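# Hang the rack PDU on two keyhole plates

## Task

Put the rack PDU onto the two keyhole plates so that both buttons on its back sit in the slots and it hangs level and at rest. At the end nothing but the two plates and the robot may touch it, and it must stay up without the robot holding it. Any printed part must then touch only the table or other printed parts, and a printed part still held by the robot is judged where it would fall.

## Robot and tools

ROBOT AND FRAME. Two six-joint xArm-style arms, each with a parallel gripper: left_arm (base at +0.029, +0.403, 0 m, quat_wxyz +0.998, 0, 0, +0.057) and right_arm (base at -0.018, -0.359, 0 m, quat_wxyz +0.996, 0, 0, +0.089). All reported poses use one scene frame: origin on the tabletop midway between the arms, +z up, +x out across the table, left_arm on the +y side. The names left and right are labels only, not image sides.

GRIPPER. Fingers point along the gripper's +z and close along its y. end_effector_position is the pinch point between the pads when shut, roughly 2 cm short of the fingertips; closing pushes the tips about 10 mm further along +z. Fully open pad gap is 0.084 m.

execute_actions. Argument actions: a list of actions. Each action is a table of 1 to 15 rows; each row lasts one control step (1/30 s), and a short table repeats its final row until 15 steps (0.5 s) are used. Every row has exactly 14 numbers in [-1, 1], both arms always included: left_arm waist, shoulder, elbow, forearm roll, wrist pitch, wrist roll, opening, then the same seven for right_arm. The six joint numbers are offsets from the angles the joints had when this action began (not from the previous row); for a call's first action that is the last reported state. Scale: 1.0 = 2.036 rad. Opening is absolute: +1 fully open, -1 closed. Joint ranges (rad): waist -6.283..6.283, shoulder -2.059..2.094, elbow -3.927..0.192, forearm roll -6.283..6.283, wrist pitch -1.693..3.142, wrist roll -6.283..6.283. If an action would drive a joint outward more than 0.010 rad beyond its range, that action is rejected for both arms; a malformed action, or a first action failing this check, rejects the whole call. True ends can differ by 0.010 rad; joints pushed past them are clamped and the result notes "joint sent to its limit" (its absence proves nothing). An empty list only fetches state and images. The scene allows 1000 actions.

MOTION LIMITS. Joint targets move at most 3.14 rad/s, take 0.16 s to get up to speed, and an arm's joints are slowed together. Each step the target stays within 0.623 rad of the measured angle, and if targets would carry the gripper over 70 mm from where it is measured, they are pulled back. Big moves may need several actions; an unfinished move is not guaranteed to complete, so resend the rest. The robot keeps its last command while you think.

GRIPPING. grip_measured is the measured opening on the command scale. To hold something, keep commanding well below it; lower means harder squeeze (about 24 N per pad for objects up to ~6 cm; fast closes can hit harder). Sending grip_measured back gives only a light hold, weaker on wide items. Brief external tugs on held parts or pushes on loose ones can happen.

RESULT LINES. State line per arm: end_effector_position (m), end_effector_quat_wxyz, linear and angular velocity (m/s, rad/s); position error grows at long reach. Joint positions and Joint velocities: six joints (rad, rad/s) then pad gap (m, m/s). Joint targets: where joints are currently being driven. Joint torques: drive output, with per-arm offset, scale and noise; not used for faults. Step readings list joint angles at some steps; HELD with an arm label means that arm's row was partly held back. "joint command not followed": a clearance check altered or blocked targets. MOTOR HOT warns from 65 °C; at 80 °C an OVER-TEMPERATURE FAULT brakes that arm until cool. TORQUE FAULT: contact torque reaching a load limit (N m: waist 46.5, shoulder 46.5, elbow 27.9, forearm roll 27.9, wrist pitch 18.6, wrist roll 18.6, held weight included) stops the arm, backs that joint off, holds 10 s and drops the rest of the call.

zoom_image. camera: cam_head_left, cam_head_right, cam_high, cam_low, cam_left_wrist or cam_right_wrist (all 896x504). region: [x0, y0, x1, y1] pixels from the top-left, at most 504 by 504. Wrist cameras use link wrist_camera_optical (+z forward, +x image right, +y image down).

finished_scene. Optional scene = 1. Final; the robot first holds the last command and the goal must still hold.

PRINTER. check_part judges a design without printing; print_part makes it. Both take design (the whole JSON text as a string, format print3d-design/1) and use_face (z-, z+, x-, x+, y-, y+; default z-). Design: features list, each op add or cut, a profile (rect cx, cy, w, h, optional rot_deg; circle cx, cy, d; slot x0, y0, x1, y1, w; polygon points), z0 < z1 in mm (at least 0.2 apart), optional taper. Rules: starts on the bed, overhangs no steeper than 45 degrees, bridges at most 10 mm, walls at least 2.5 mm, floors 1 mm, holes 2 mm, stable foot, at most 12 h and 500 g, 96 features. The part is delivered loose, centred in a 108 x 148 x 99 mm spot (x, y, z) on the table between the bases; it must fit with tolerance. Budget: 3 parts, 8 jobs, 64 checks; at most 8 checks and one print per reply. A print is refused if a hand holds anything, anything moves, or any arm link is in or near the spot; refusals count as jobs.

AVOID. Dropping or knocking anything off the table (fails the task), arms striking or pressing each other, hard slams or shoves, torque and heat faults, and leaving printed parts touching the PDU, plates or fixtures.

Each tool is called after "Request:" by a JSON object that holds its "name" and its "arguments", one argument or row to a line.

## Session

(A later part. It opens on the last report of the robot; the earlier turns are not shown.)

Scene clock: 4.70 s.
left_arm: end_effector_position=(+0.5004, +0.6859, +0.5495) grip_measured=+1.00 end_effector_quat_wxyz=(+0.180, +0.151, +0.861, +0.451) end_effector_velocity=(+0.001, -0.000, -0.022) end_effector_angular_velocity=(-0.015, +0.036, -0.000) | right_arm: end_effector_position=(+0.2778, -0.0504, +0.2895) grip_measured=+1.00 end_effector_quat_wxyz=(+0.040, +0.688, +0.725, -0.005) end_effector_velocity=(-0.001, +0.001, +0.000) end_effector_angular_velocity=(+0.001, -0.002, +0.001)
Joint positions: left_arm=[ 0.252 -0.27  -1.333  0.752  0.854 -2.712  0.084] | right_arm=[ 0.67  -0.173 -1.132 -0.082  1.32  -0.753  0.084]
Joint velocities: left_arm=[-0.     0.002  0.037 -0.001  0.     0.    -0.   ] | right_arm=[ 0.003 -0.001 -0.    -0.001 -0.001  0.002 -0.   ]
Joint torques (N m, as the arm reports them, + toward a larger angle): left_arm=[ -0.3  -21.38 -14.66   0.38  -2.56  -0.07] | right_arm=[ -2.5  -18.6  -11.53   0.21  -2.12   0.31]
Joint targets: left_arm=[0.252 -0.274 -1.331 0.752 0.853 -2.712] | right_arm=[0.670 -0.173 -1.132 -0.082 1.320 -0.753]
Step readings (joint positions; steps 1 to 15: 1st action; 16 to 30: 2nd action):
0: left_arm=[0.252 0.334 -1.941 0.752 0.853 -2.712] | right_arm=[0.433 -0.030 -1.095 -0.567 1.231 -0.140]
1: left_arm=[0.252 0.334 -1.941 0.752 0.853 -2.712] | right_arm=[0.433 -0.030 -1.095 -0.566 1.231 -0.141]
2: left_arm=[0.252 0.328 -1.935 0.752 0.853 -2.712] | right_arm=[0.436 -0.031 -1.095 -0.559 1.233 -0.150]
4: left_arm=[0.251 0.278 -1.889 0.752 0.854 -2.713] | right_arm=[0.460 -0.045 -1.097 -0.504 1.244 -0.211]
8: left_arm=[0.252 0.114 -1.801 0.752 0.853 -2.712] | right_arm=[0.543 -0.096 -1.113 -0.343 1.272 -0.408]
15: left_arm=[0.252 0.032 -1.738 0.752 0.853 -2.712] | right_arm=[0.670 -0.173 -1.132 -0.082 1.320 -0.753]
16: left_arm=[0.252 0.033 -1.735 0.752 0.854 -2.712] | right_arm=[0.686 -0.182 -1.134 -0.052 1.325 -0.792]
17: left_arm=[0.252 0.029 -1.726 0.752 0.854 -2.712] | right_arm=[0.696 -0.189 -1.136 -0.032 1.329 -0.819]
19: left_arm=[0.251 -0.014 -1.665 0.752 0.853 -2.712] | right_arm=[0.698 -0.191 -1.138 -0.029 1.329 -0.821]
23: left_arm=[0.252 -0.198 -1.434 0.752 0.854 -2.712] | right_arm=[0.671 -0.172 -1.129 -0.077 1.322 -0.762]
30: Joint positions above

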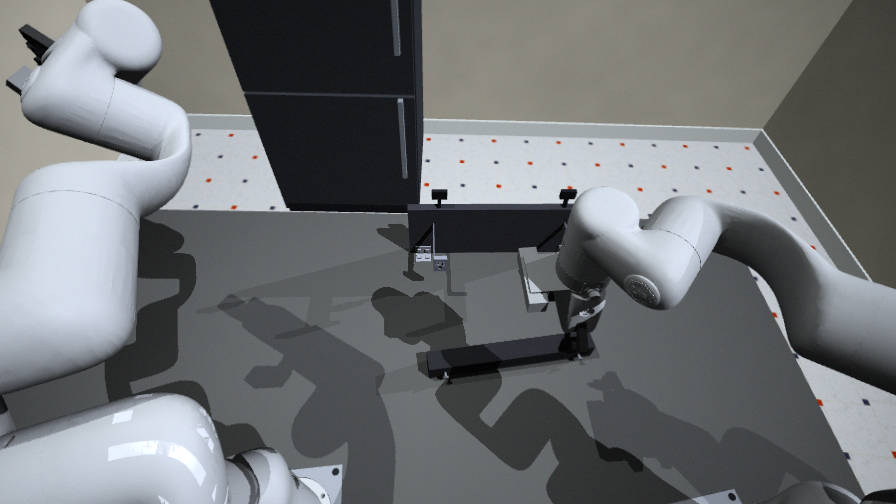

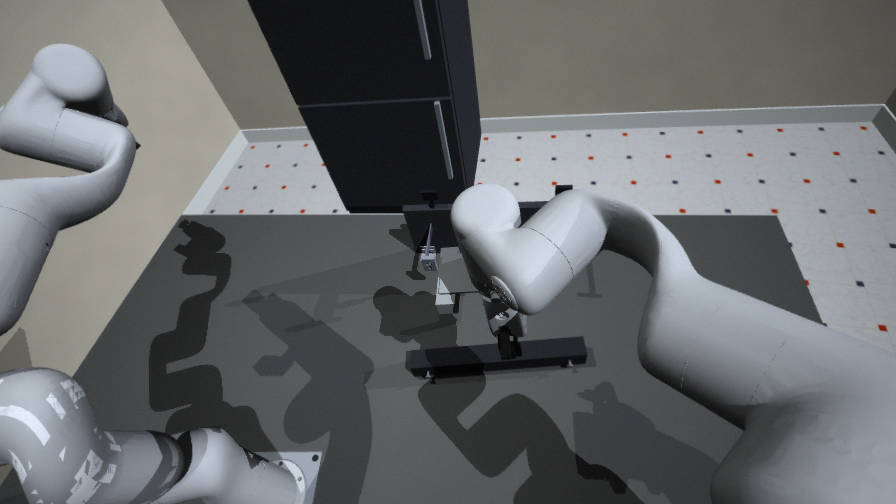

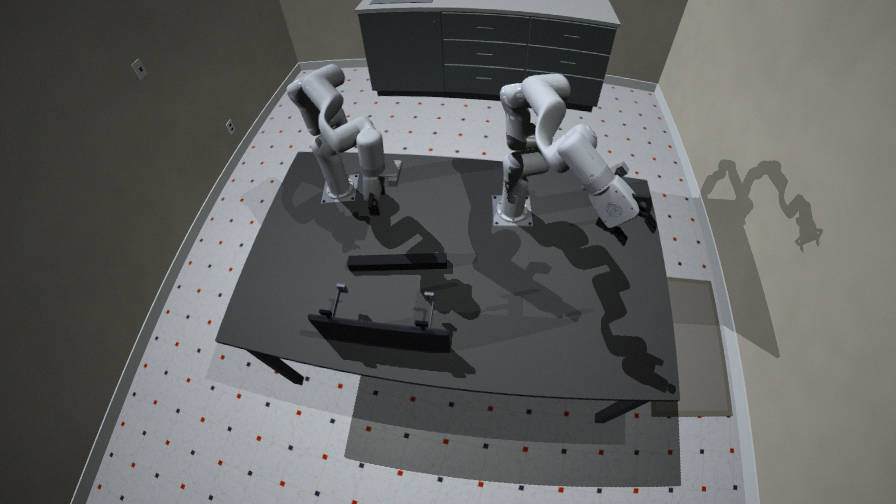

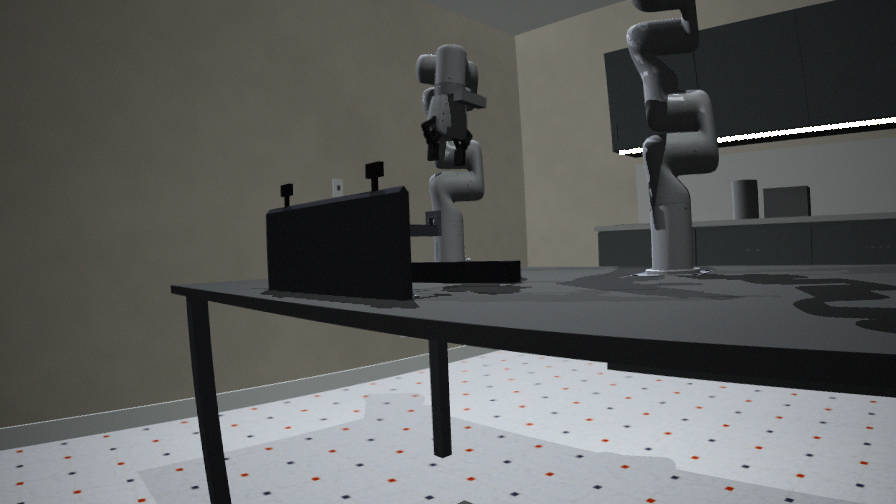

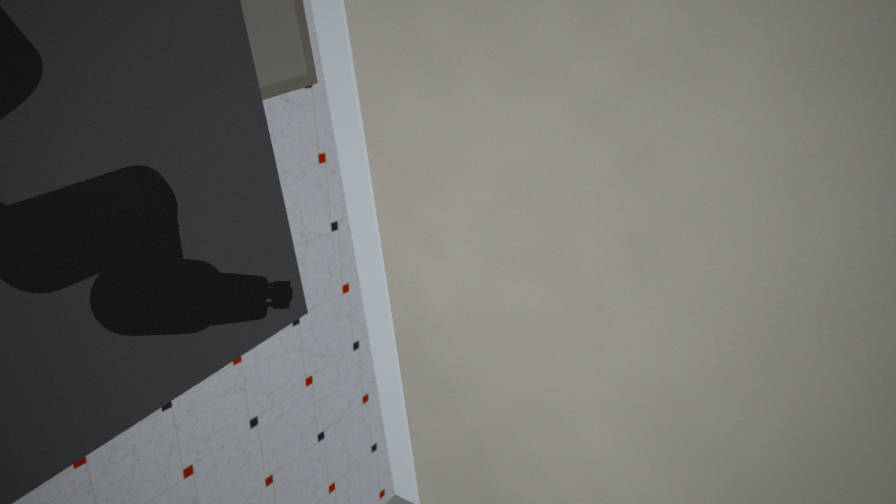

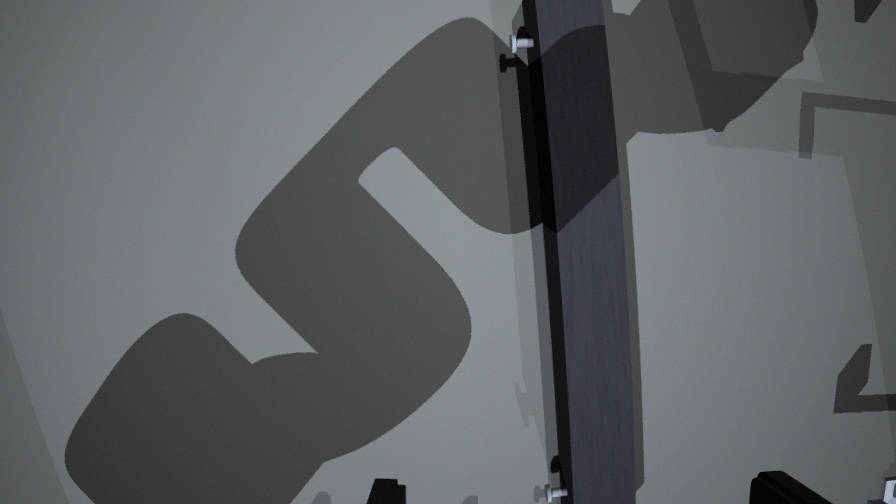

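Request:
{"name": "execute_actions", "arguments": {
  "actions": [
    [[0,0,0,0,0,0,1,-0.035,0.203,0.006,0.04,-0.217,-0.084,1]]
  ]
}}

Request:
{"name": "execute_actions", "arguments": {
  "actions": []
}}

Scene clock: 5.63 s.
left_arm: end_effector_position=(+0.5004, +0.6858, +0.5496) grip_measured=+1.00 end_effector_quat_wxyz=(+0.180, +0.151, +0.861, +0.451) end_effector_velocity=(-0.000, +0.000, -0.000) end_effector_angular_velocity=(-0.000, +0.001, +0.001) | right_arm: end_effector_position=(+0.3405, -0.0051, +0.1216) grip_measured=+1.00 end_effector_quat_wxyz=(+0.001, +0.660, +0.751, -0.007) end_effector_velocity=(+0.019, -0.002, -0.133) end_effector_angular_velocity=(+0.001, +0.059, +0.035)
Joint positions: left_arm=[ 0.252 -0.27  -1.333  0.752  0.854 -2.712  0.084] | right_arm=[ 0.601  0.231 -1.114 -0.004  0.897 -0.918  0.084]
Joint velocities: left_arm=[ 0.     0.    -0.     0.     0.001 -0.     0.   ] | right_arm=[-0.044  0.27   0.043  0.051 -0.273 -0.111  0.   ]
Joint torques (N m, as the arm reports them, + toward a larger angle): left_arm=[ -0.63 -20.36 -14.16   0.23  -2.4   -0.2 ] | right_arm=[  1.01 -43.61 -15.19   0.23  -2.52   0.43]
Joint targets: left_arm=[0.252 -0.270 -1.333 0.752 0.854 -2.712] | right_arm=[0.599 0.240 -1.120 -0.001 0.878 -0.924]
Step readings (joint positions):
0: left_arm=[0.252 -0.273 -1.331 0.752 0.853 -2.712] | right_arm=[0.670 -0.173 -1.132 -0.082 1.320 -0.753]
1: left_arm=[0.252 -0.273 -1.331 0.752 0.853 -2.712] | right_arm=[0.670 -0.173 -1.132 -0.082 1.319 -0.754]
2: left_arm=[0.252 -0.273 -1.332 0.752 0.853 -2.712] | right_arm=[0.669 -0.167 -1.133 -0.080 1.311 -0.757]
4: left_arm=[0.252 -0.271 -1.333 0.752 0.853 -2.712] | right_arm=[0.661 -0.120 -1.137 -0.070 1.252 -0.779]
8: left_arm=[0.252 -0.270 -1.333 0.752 0.854 -2.712] | right_arm=[0.636 0.028 -1.125 -0.043 1.106 -0.836]
15: Joint positions above

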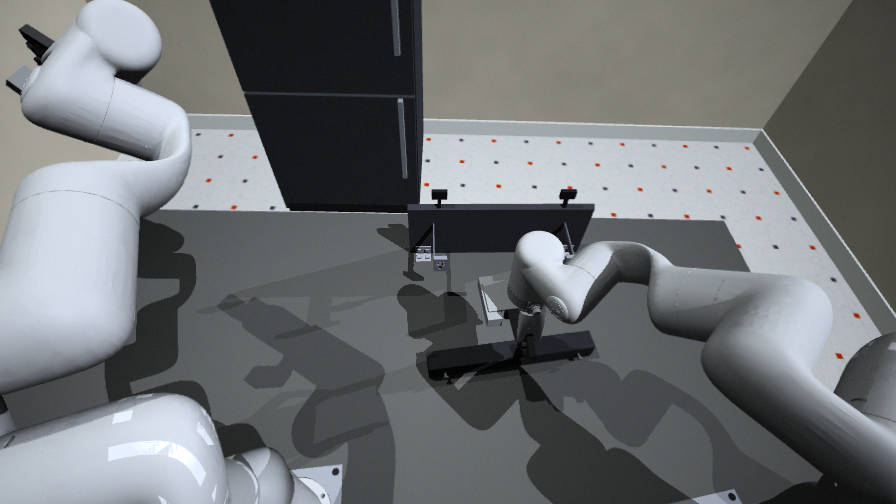

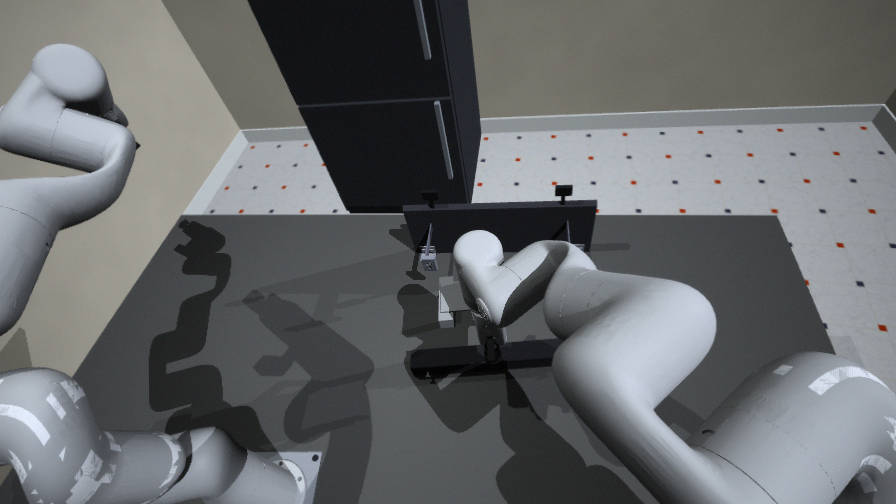

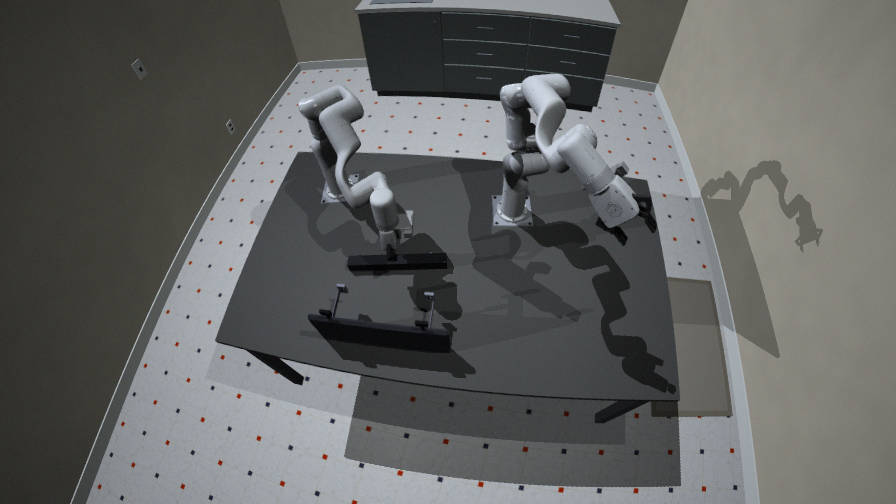

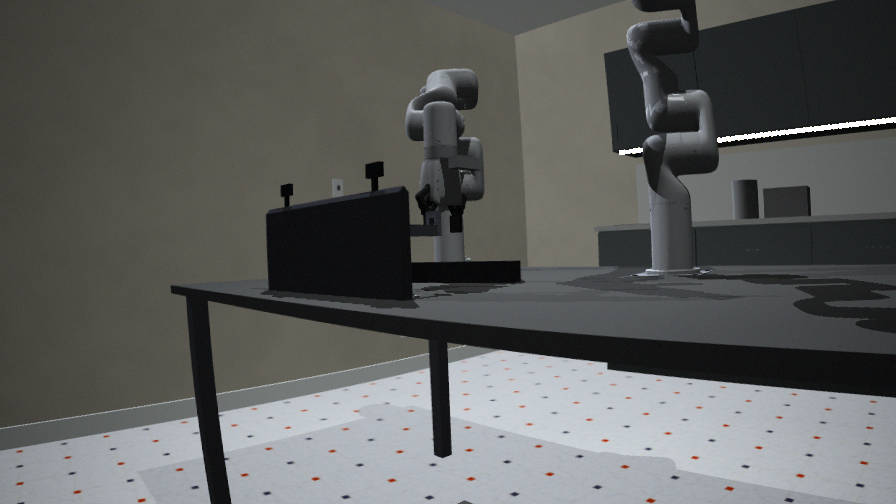

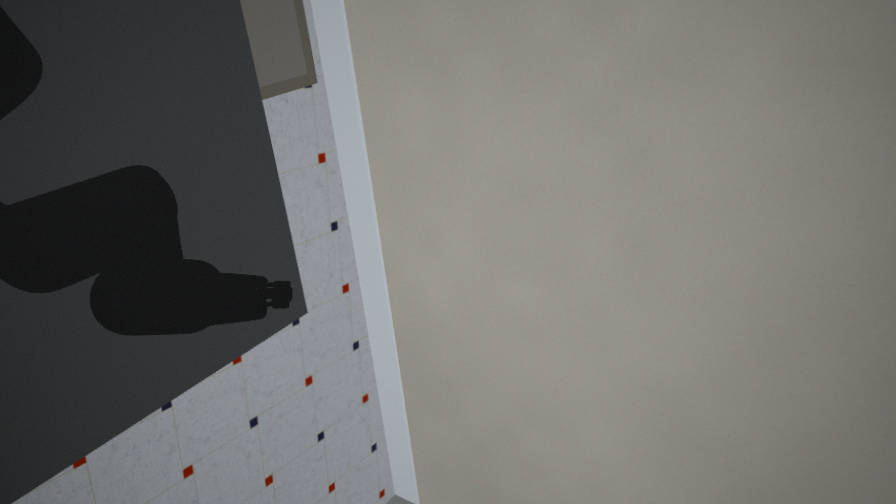

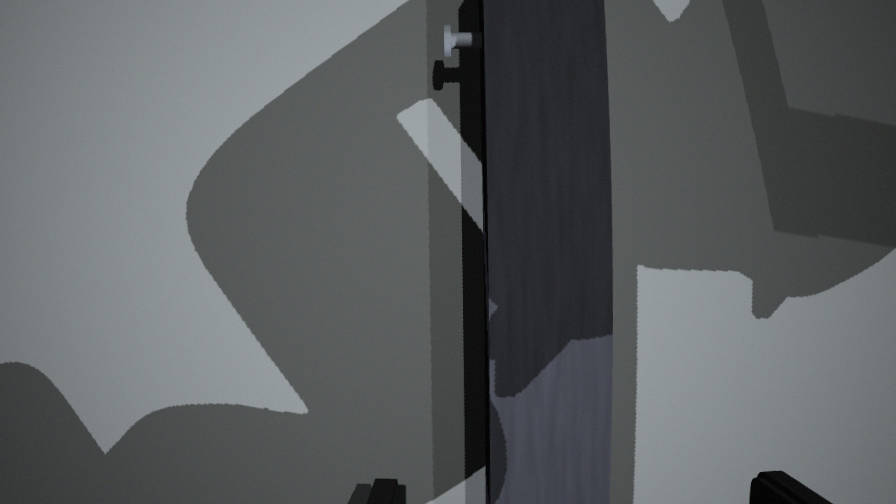

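Scene clock: 5.63 s.
left_arm: end_effector_position=(+0.5004, +0.6858, +0.5496) grip_measured=+1.00 end_effector_quat_wxyz=(+0.180, +0.151, +0.861, +0.451) end_effector_velocity=(-0.000, +0.000, -0.000) end_effector_angular_velocity=(-0.000, +0.001, +0.001) | right_arm: end_effector_position=(+0.3405, -0.0051, +0.1216) grip_measured=+1.00 end_effector_quat_wxyz=(+0.001, +0.660, +0.751, -0.007) end_effector_velocity=(+0.019, -0.002, -0.133) end_effector_angular_velocity=(+0.001, +0.059, +0.035)
Joint positions: left_arm=[ 0.252 -0.27  -1.333  0.752  0.854 -2.712  0.084] | right_arm=[ 0.601  0.231 -1.114 -0.004  0.897 -0.918  0.084]
Joint velocities: left_arm=[ 0.     0.    -0.     0.     0.001 -0.     0.   ] | right_arm=[-0.044  0.27   0.043  0.051 -0.273 -0.111  0.   ]
Joint torques (N m, as the arm reports them, + toward a larger angle): left_arm=[ -0.63 -20.36 -14.16   0.23  -2.4   -0.2 ] | right_arm=[  1.01 -43.61 -15.19   0.23  -2.52   0.43]
Joint targets: left_arm=[0.252 -0.270 -1.333 0.752 0.854 -2.712] | right_arm=[0.599 0.240 -1.120 -0.001 0.878 -0.924]

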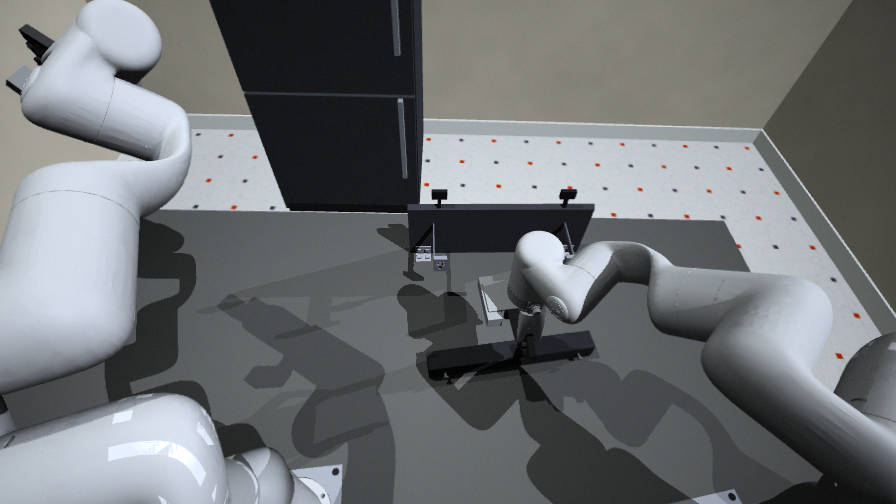

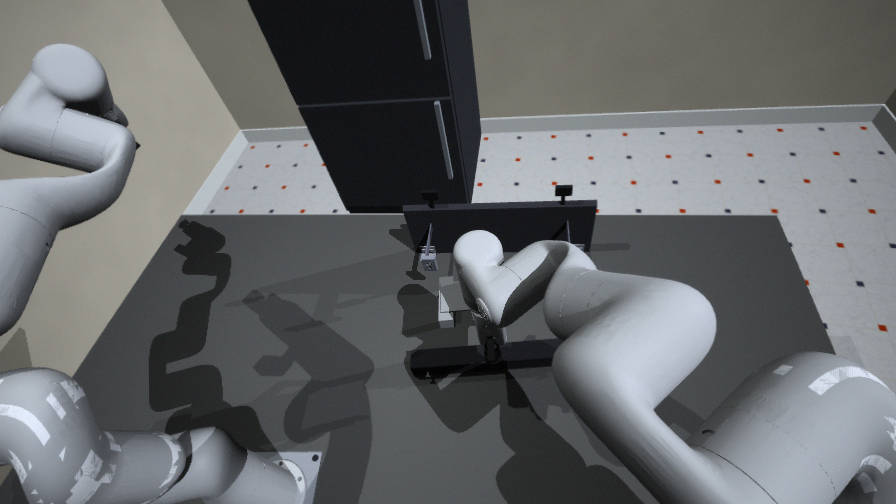

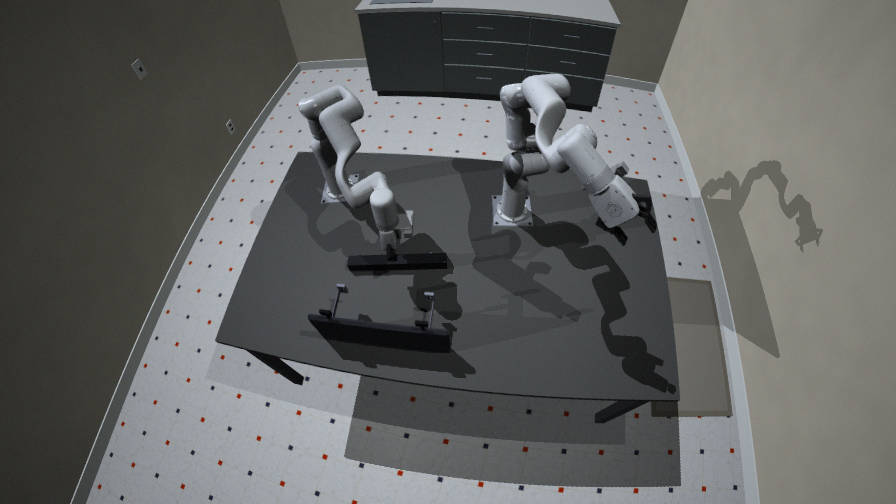

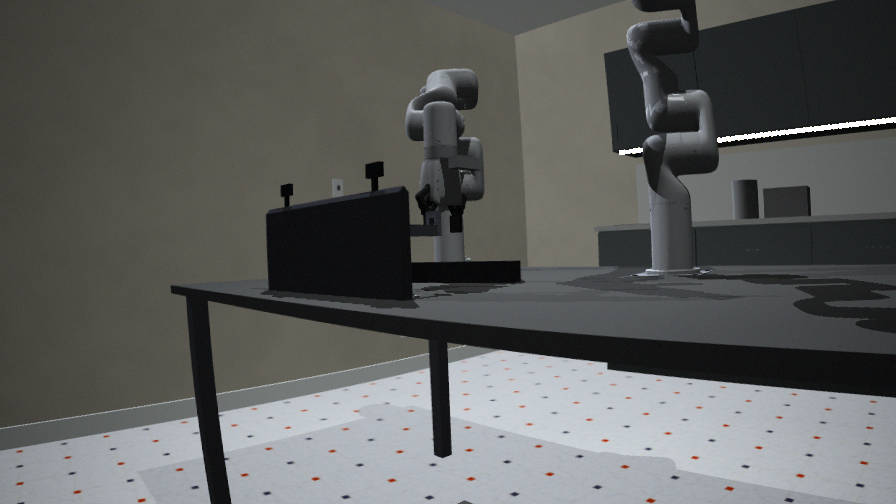

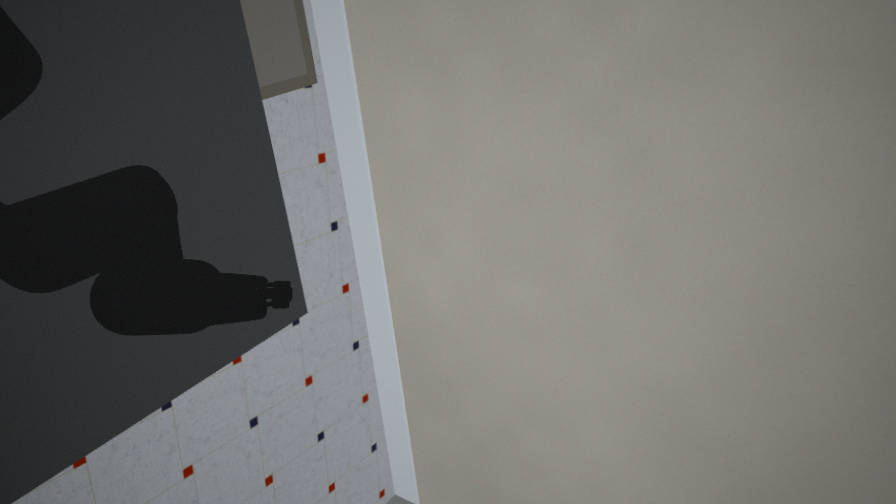

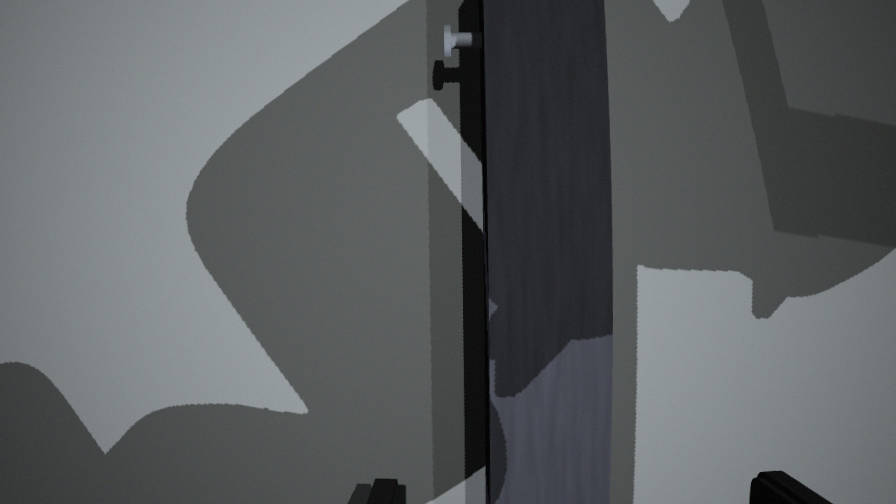

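Request:
{"name": "execute_actions", "arguments": {
  "actions": [
    [[0,0,0,0,0,0,1,-0.0025,0.084,0.0226,0.002,-0.1135,-0.003,1]]
  ]
}}

Scene clock: 6.43 s.
left_arm: end_effector_position=(+0.5004, +0.6859, +0.5496) grip_measured=+1.00 end_effector_quat_wxyz=(+0.180, +0.151, +0.861, +0.451) end_effector_velocity=(-0.000, +0.000, -0.000) end_effector_angular_velocity=(+0.000, +0.001, +0.001) | right_arm: end_effector_position=(+0.3476, -0.0009, +0.0379) grip_measured=+1.00 end_effector_quat_wxyz=(+0.000, +0.661, +0.750, +0.003) end_effector_velocity=(-0.005, -0.005, -0.007) end_effector_angular_velocity=(-0.009, +0.010, -0.000)
Joint positions: left_arm=[ 0.252 -0.27  -1.333  0.752  0.854 -2.712  0.084] | right_arm=[ 0.596  0.399 -1.072  0.     0.666 -0.924  0.084]
Joint velocities: left_arm=[ 0.    -0.     0.     0.     0.001  0.    -0.   ] | right_arm=[-0.     0.005  0.015  0.    -0.006 -0.    -0.   ]
Joint torques (N m, as the arm reports them, + toward a larger angle): left_arm=[ -0.77 -19.67 -13.9    0.59  -2.49  -0.06] | right_arm=[ -1.83 -27.    -9.12   0.68  -1.81   0.47]
Joint targets: left_arm=[0.252 -0.270 -1.333 0.752 0.854 -2.712] | right_arm=[0.596 0.402 -1.068 0.000 0.666 -0.924]
Step readings (joint positions):
0: left_arm=[0.252 -0.270 -1.333 0.752 0.854 -2.712] | right_arm=[0.599 0.238 -1.121 -0.001 0.878 -0.924]
1: left_arm=[0.252 -0.270 -1.333 0.752 0.854 -2.712] | right_arm=[0.599 0.239 -1.120 -0.001 0.878 -0.924]
2: left_arm=[0.252 -0.270 -1.333 0.752 0.854 -2.712] | right_arm=[0.599 0.243 -1.119 -0.001 0.869 -0.924]
4: left_arm=[0.252 -0.270 -1.333 0.752 0.854 -2.712] | right_arm=[0.598 0.282 -1.112 -0.000 0.809 -0.924]
8: left_arm=[0.252 -0.270 -1.333 0.752 0.854 -2.712] | right_arm=[0.596 0.392 -1.065 0.000 0.692 -0.924]
15: Joint positions above

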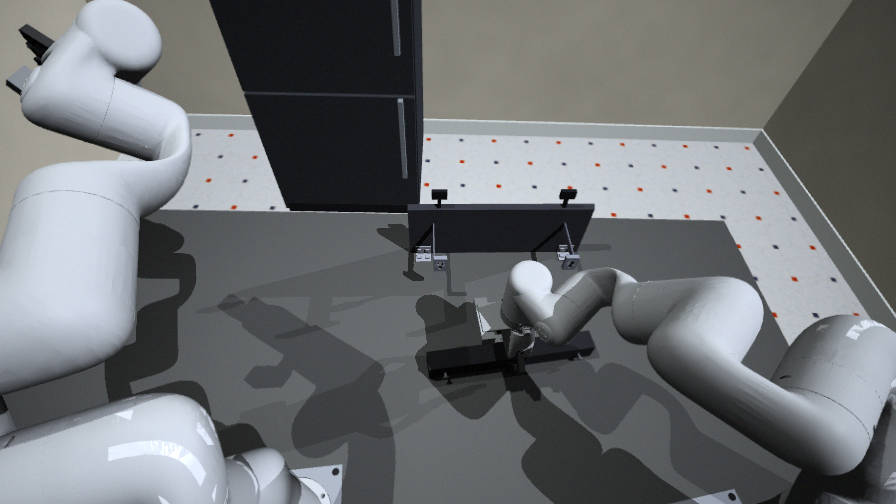

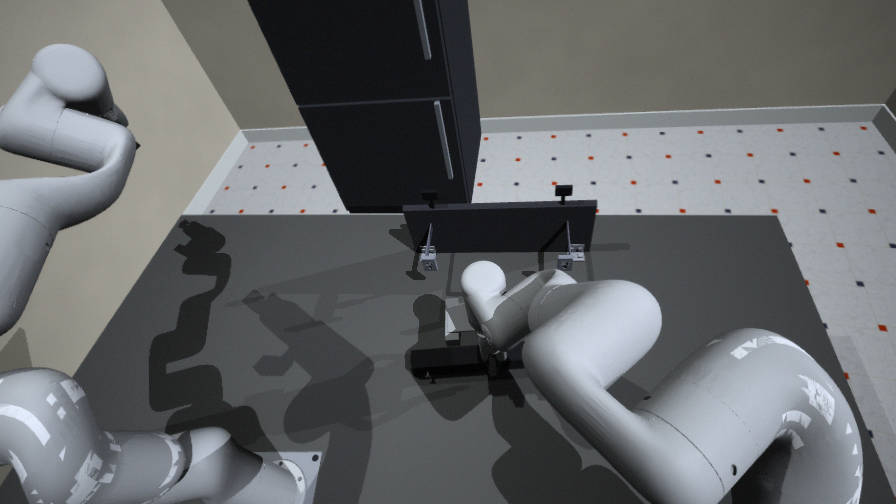

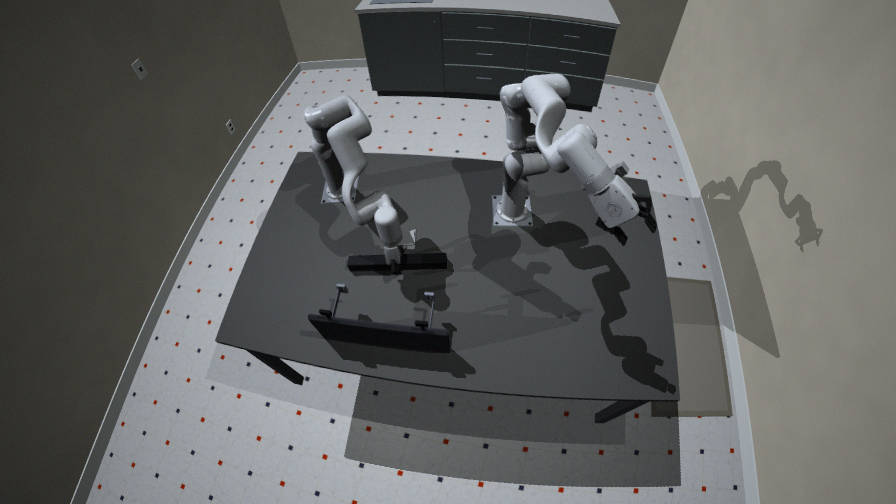

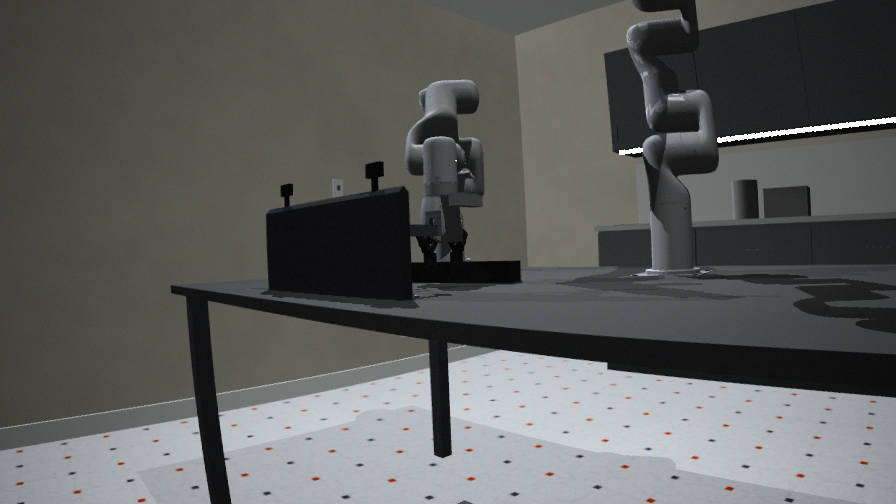

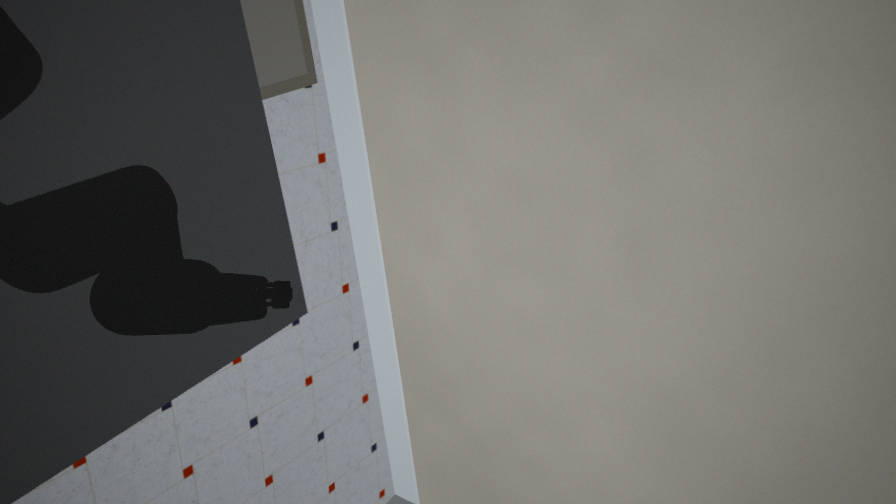

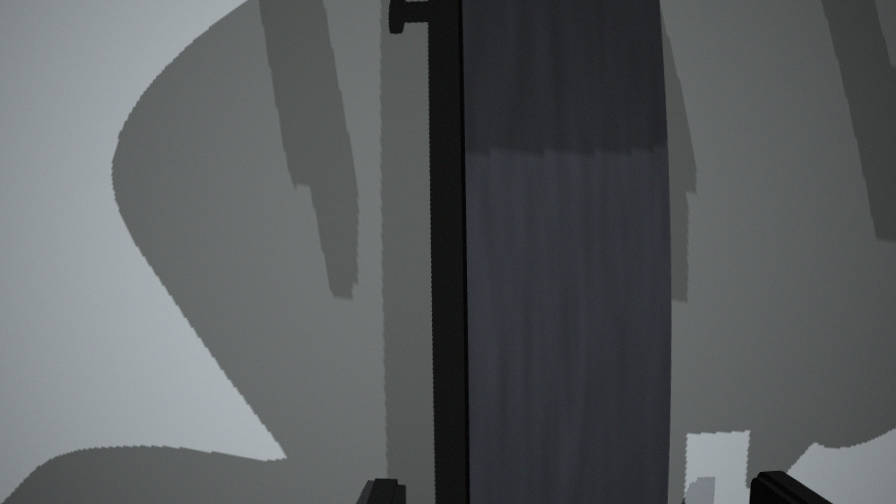

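Request:
{"name": "execute_actions", "arguments": {
  "actions": [
    [[0,0,0,0,0,0,1,0,0.003,0,0,0,0,0.5],[0,0,0,0,0,0,1,0,0.003,0,0,0,0,0.5],[0,0,0,0,0,0,1,0,0.003,0,0,0,0,0.5],[0,0,0,0,0,0,1,0,0.003,0,0,0,0,0.3],[0,0,0,0,0,0,1,0,0.003,0,0,0,0,0.2],[0,0,0,0,0,0,1,0,0.003,0,0,0,0,0.1],[0,0,0,0,0,0,1,0,0.003,0,0,0,0,0],[0,0,0,0,0,0,1,0,0.003,0,0,0,0,-0.1]],
    [[0,0,0,0,0,0,1,0,0,0,0,0,0,-1]],
    [[0,0,0,0,0,0,1,0,-0.04,-0.013,0,0.053,0,-1]]
  ]
}}

Scene clock: 8.23 s.
left_arm: end_effector_position=(+0.5004, +0.6858, +0.5496) grip_measured=+1.00 end_effector_quat_wxyz=(+0.180, +0.151, +0.861, +0.451) end_effector_velocity=(-0.000, -0.000, +0.001) end_effector_angular_velocity=(+0.001, -0.002, -0.000) | right_arm: end_effector_position=(+0.3471, -0.0014, +0.0759) grip_measured=-0.05 end_effector_quat_wxyz=(-0.000, +0.661, +0.750, -0.002) end_effector_velocity=(+0.012, +0.012, +0.019) end_effector_angular_velocity=(+0.035, -0.035, -0.000)
Joint positions: left_arm=[ 0.252 -0.27  -1.333  0.752  0.854 -2.712  0.084] | right_arm=[ 0.596  0.325 -1.096  0.     0.774 -0.924  0.042]
Joint velocities: left_arm=[-0.    -0.002 -0.    -0.    -0.     0.    -0.   ] | right_arm=[ 0.    -0.015 -0.029  0.    -0.005 -0.     0.   ]
Joint torques (N m, as the arm reports them, + toward a larger angle): left_arm=[ -0.32 -20.2  -13.76   0.81  -2.2   -0.27] | right_arm=[ -1.84 -30.02 -11.4    0.45  -2.4    0.36]
Joint targets: left_arm=[0.252 -0.270 -1.333 0.752 0.854 -2.712] | right_arm=[0.596 0.323 -1.098 0.000 0.774 -0.924]
Step readings (joint positions; steps 1 to 15: 1st action; 16 to 30: 2nd action; 31 to 45: 3rd action):
0: left_arm=[0.252 -0.270 -1.333 0.752 0.854 -2.712] | right_arm=[0.596 0.402 -1.068 0.000 0.666 -0.924]
1: left_arm=[0.252 -0.270 -1.333 0.752 0.854 -2.712] | right_arm=[0.596 0.402 -1.069 0.000 0.666 -0.924]
2: left_arm=[0.252 -0.270 -1.333 0.752 0.854 -2.712] | right_arm=[0.596 0.403 -1.069 0.000 0.666 -0.924]
4: left_arm=[0.252 -0.270 -1.333 0.752 0.854 -2.712] | right_arm=[0.596 0.404 -1.071 0.000 0.666 -0.924]
8: left_arm=[0.252 -0.270 -1.333 0.752 0.854 -2.712] | right_arm=[0.596 0.405 -1.072 0.000 0.666 -0.924]
15: left_arm=[0.252 -0.270 -1.333 0.752 0.854 -2.712] | right_arm=[0.596 0.405 -1.072 0.000 0.666 -0.924]
16: left_arm=[0.252 -0.270 -1.333 0.752 0.854 -2.712] | right_arm=[0.596 0.405 -1.072 0.000 0.666 -0.924]
17: left_arm=[0.252 -0.270 -1.333 0.752 0.854 -2.712] | right_arm=[0.596 0.405 -1.072 0.000 0.666 -0.924]
19: left_arm=[0.252 -0.270 -1.333 0.752 0.854 -2.712] | right_arm=[0.596 0.405 -1.072 0.000 0.666 -0.924]
23: left_arm=[0.252 -0.270 -1.333 0.752 0.854 -2.712] | right_arm=[0.596 0.405 -1.072 0.000 0.666 -0.924]
30: left_arm=[0.252 -0.270 -1.333 0.752 0.854 -2.712] | right_arm=[0.596 0.405 -1.072 0.000 0.666 -0.924]
31: left_arm=[0.252 -0.270 -1.333 0.752 0.854 -2.712] | right_arm=[0.596 0.405 -1.072 0.000 0.667 -0.924]
32: left_arm=[0.252 -0.270 -1.333 0.752 0.854 -2.712] | right_arm=[0.596 0.401 -1.072 0.000 0.675 -0.924]
34: left_arm=[0.252 -0.270 -1.333 0.752 0.854 -2.712] | right_arm=[0.596 0.370 -1.077 0.000 0.725 -0.924]
38: left_arm=[0.252 -0.270 -1.333 0.752 0.854 -2.712] | right_arm=[0.596 0.321 -1.105 0.000 0.766 -0.924]
45: Joint positions above

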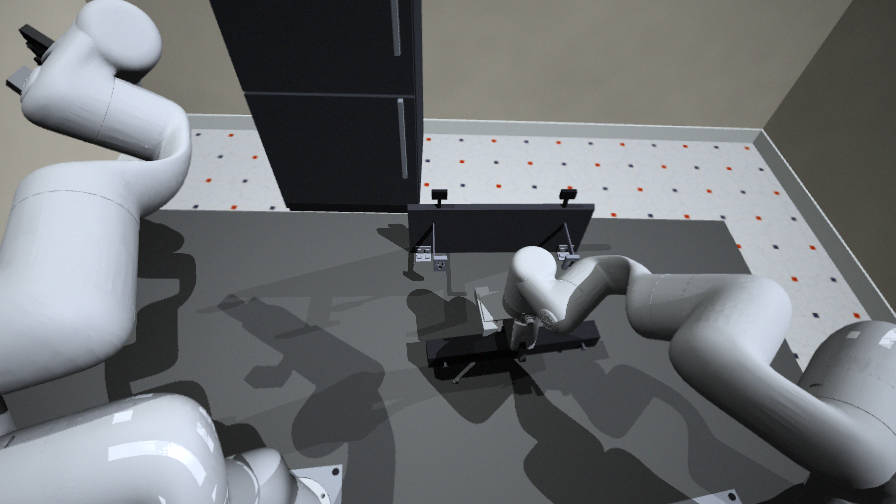

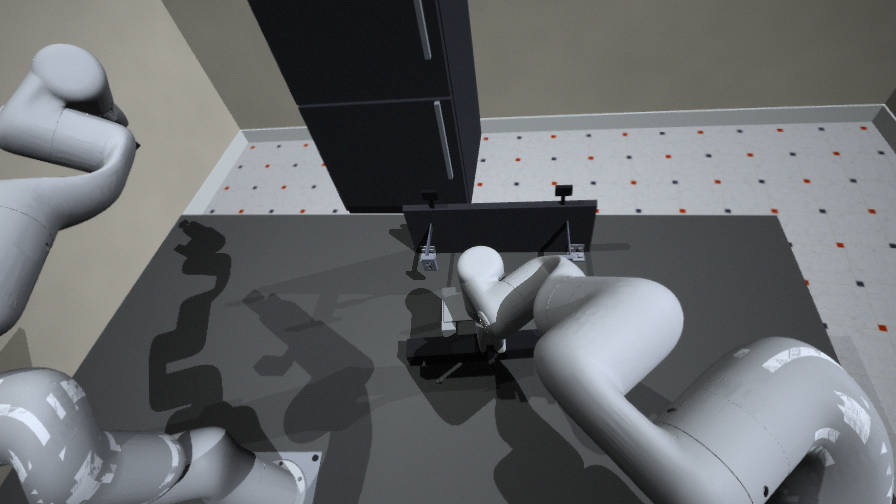

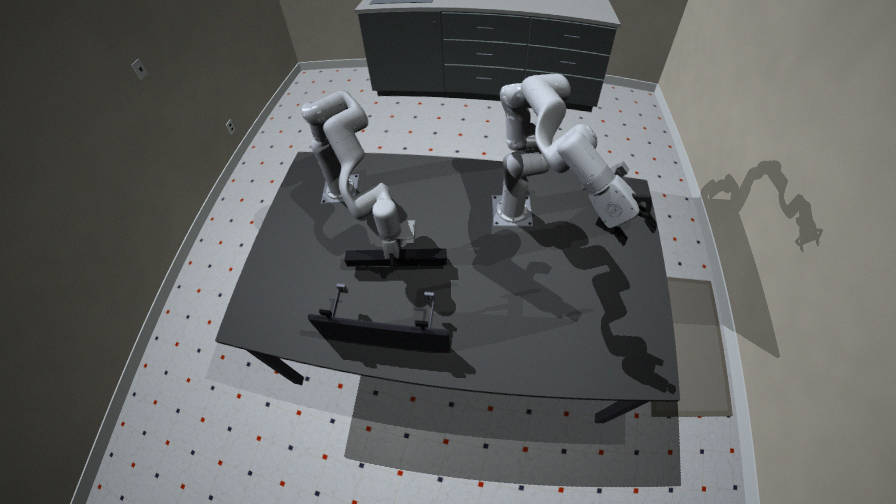

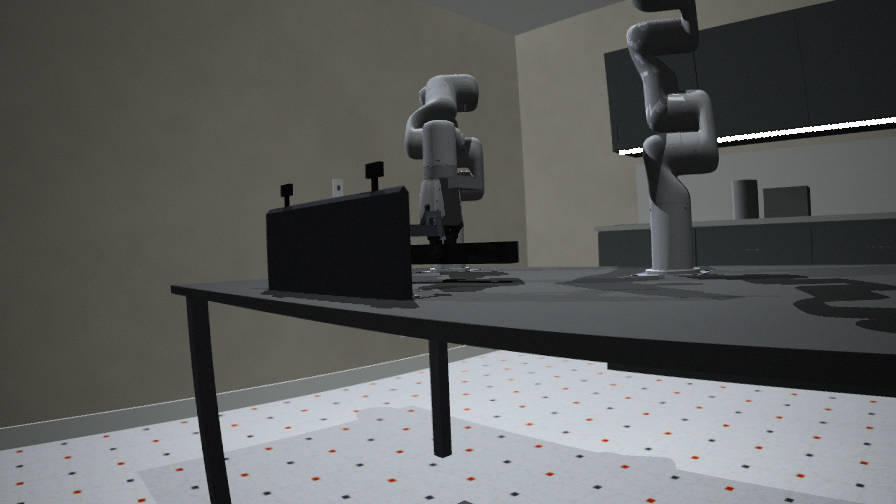

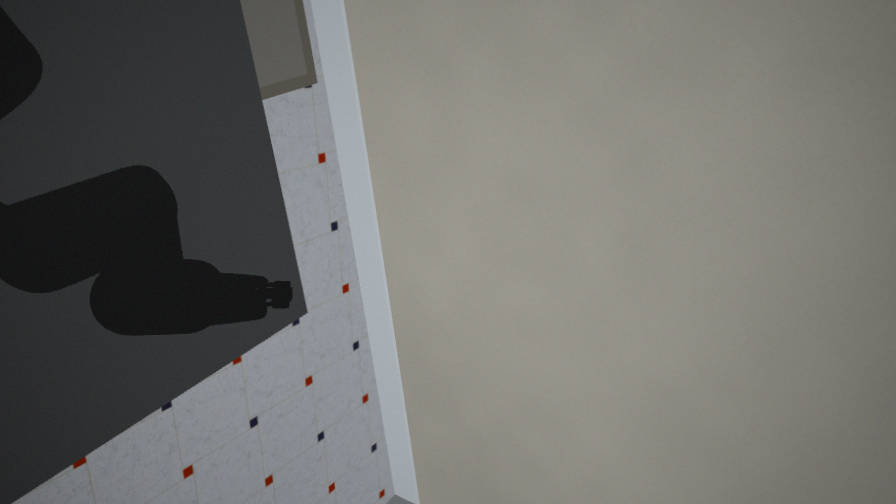

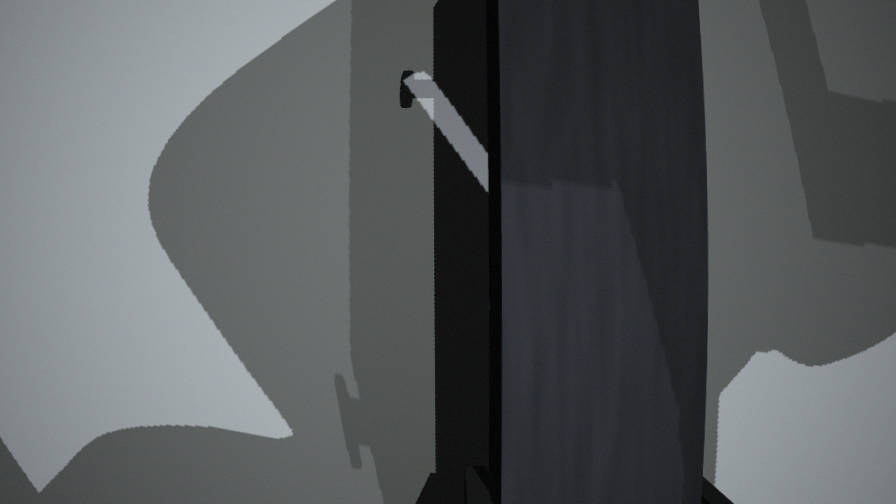

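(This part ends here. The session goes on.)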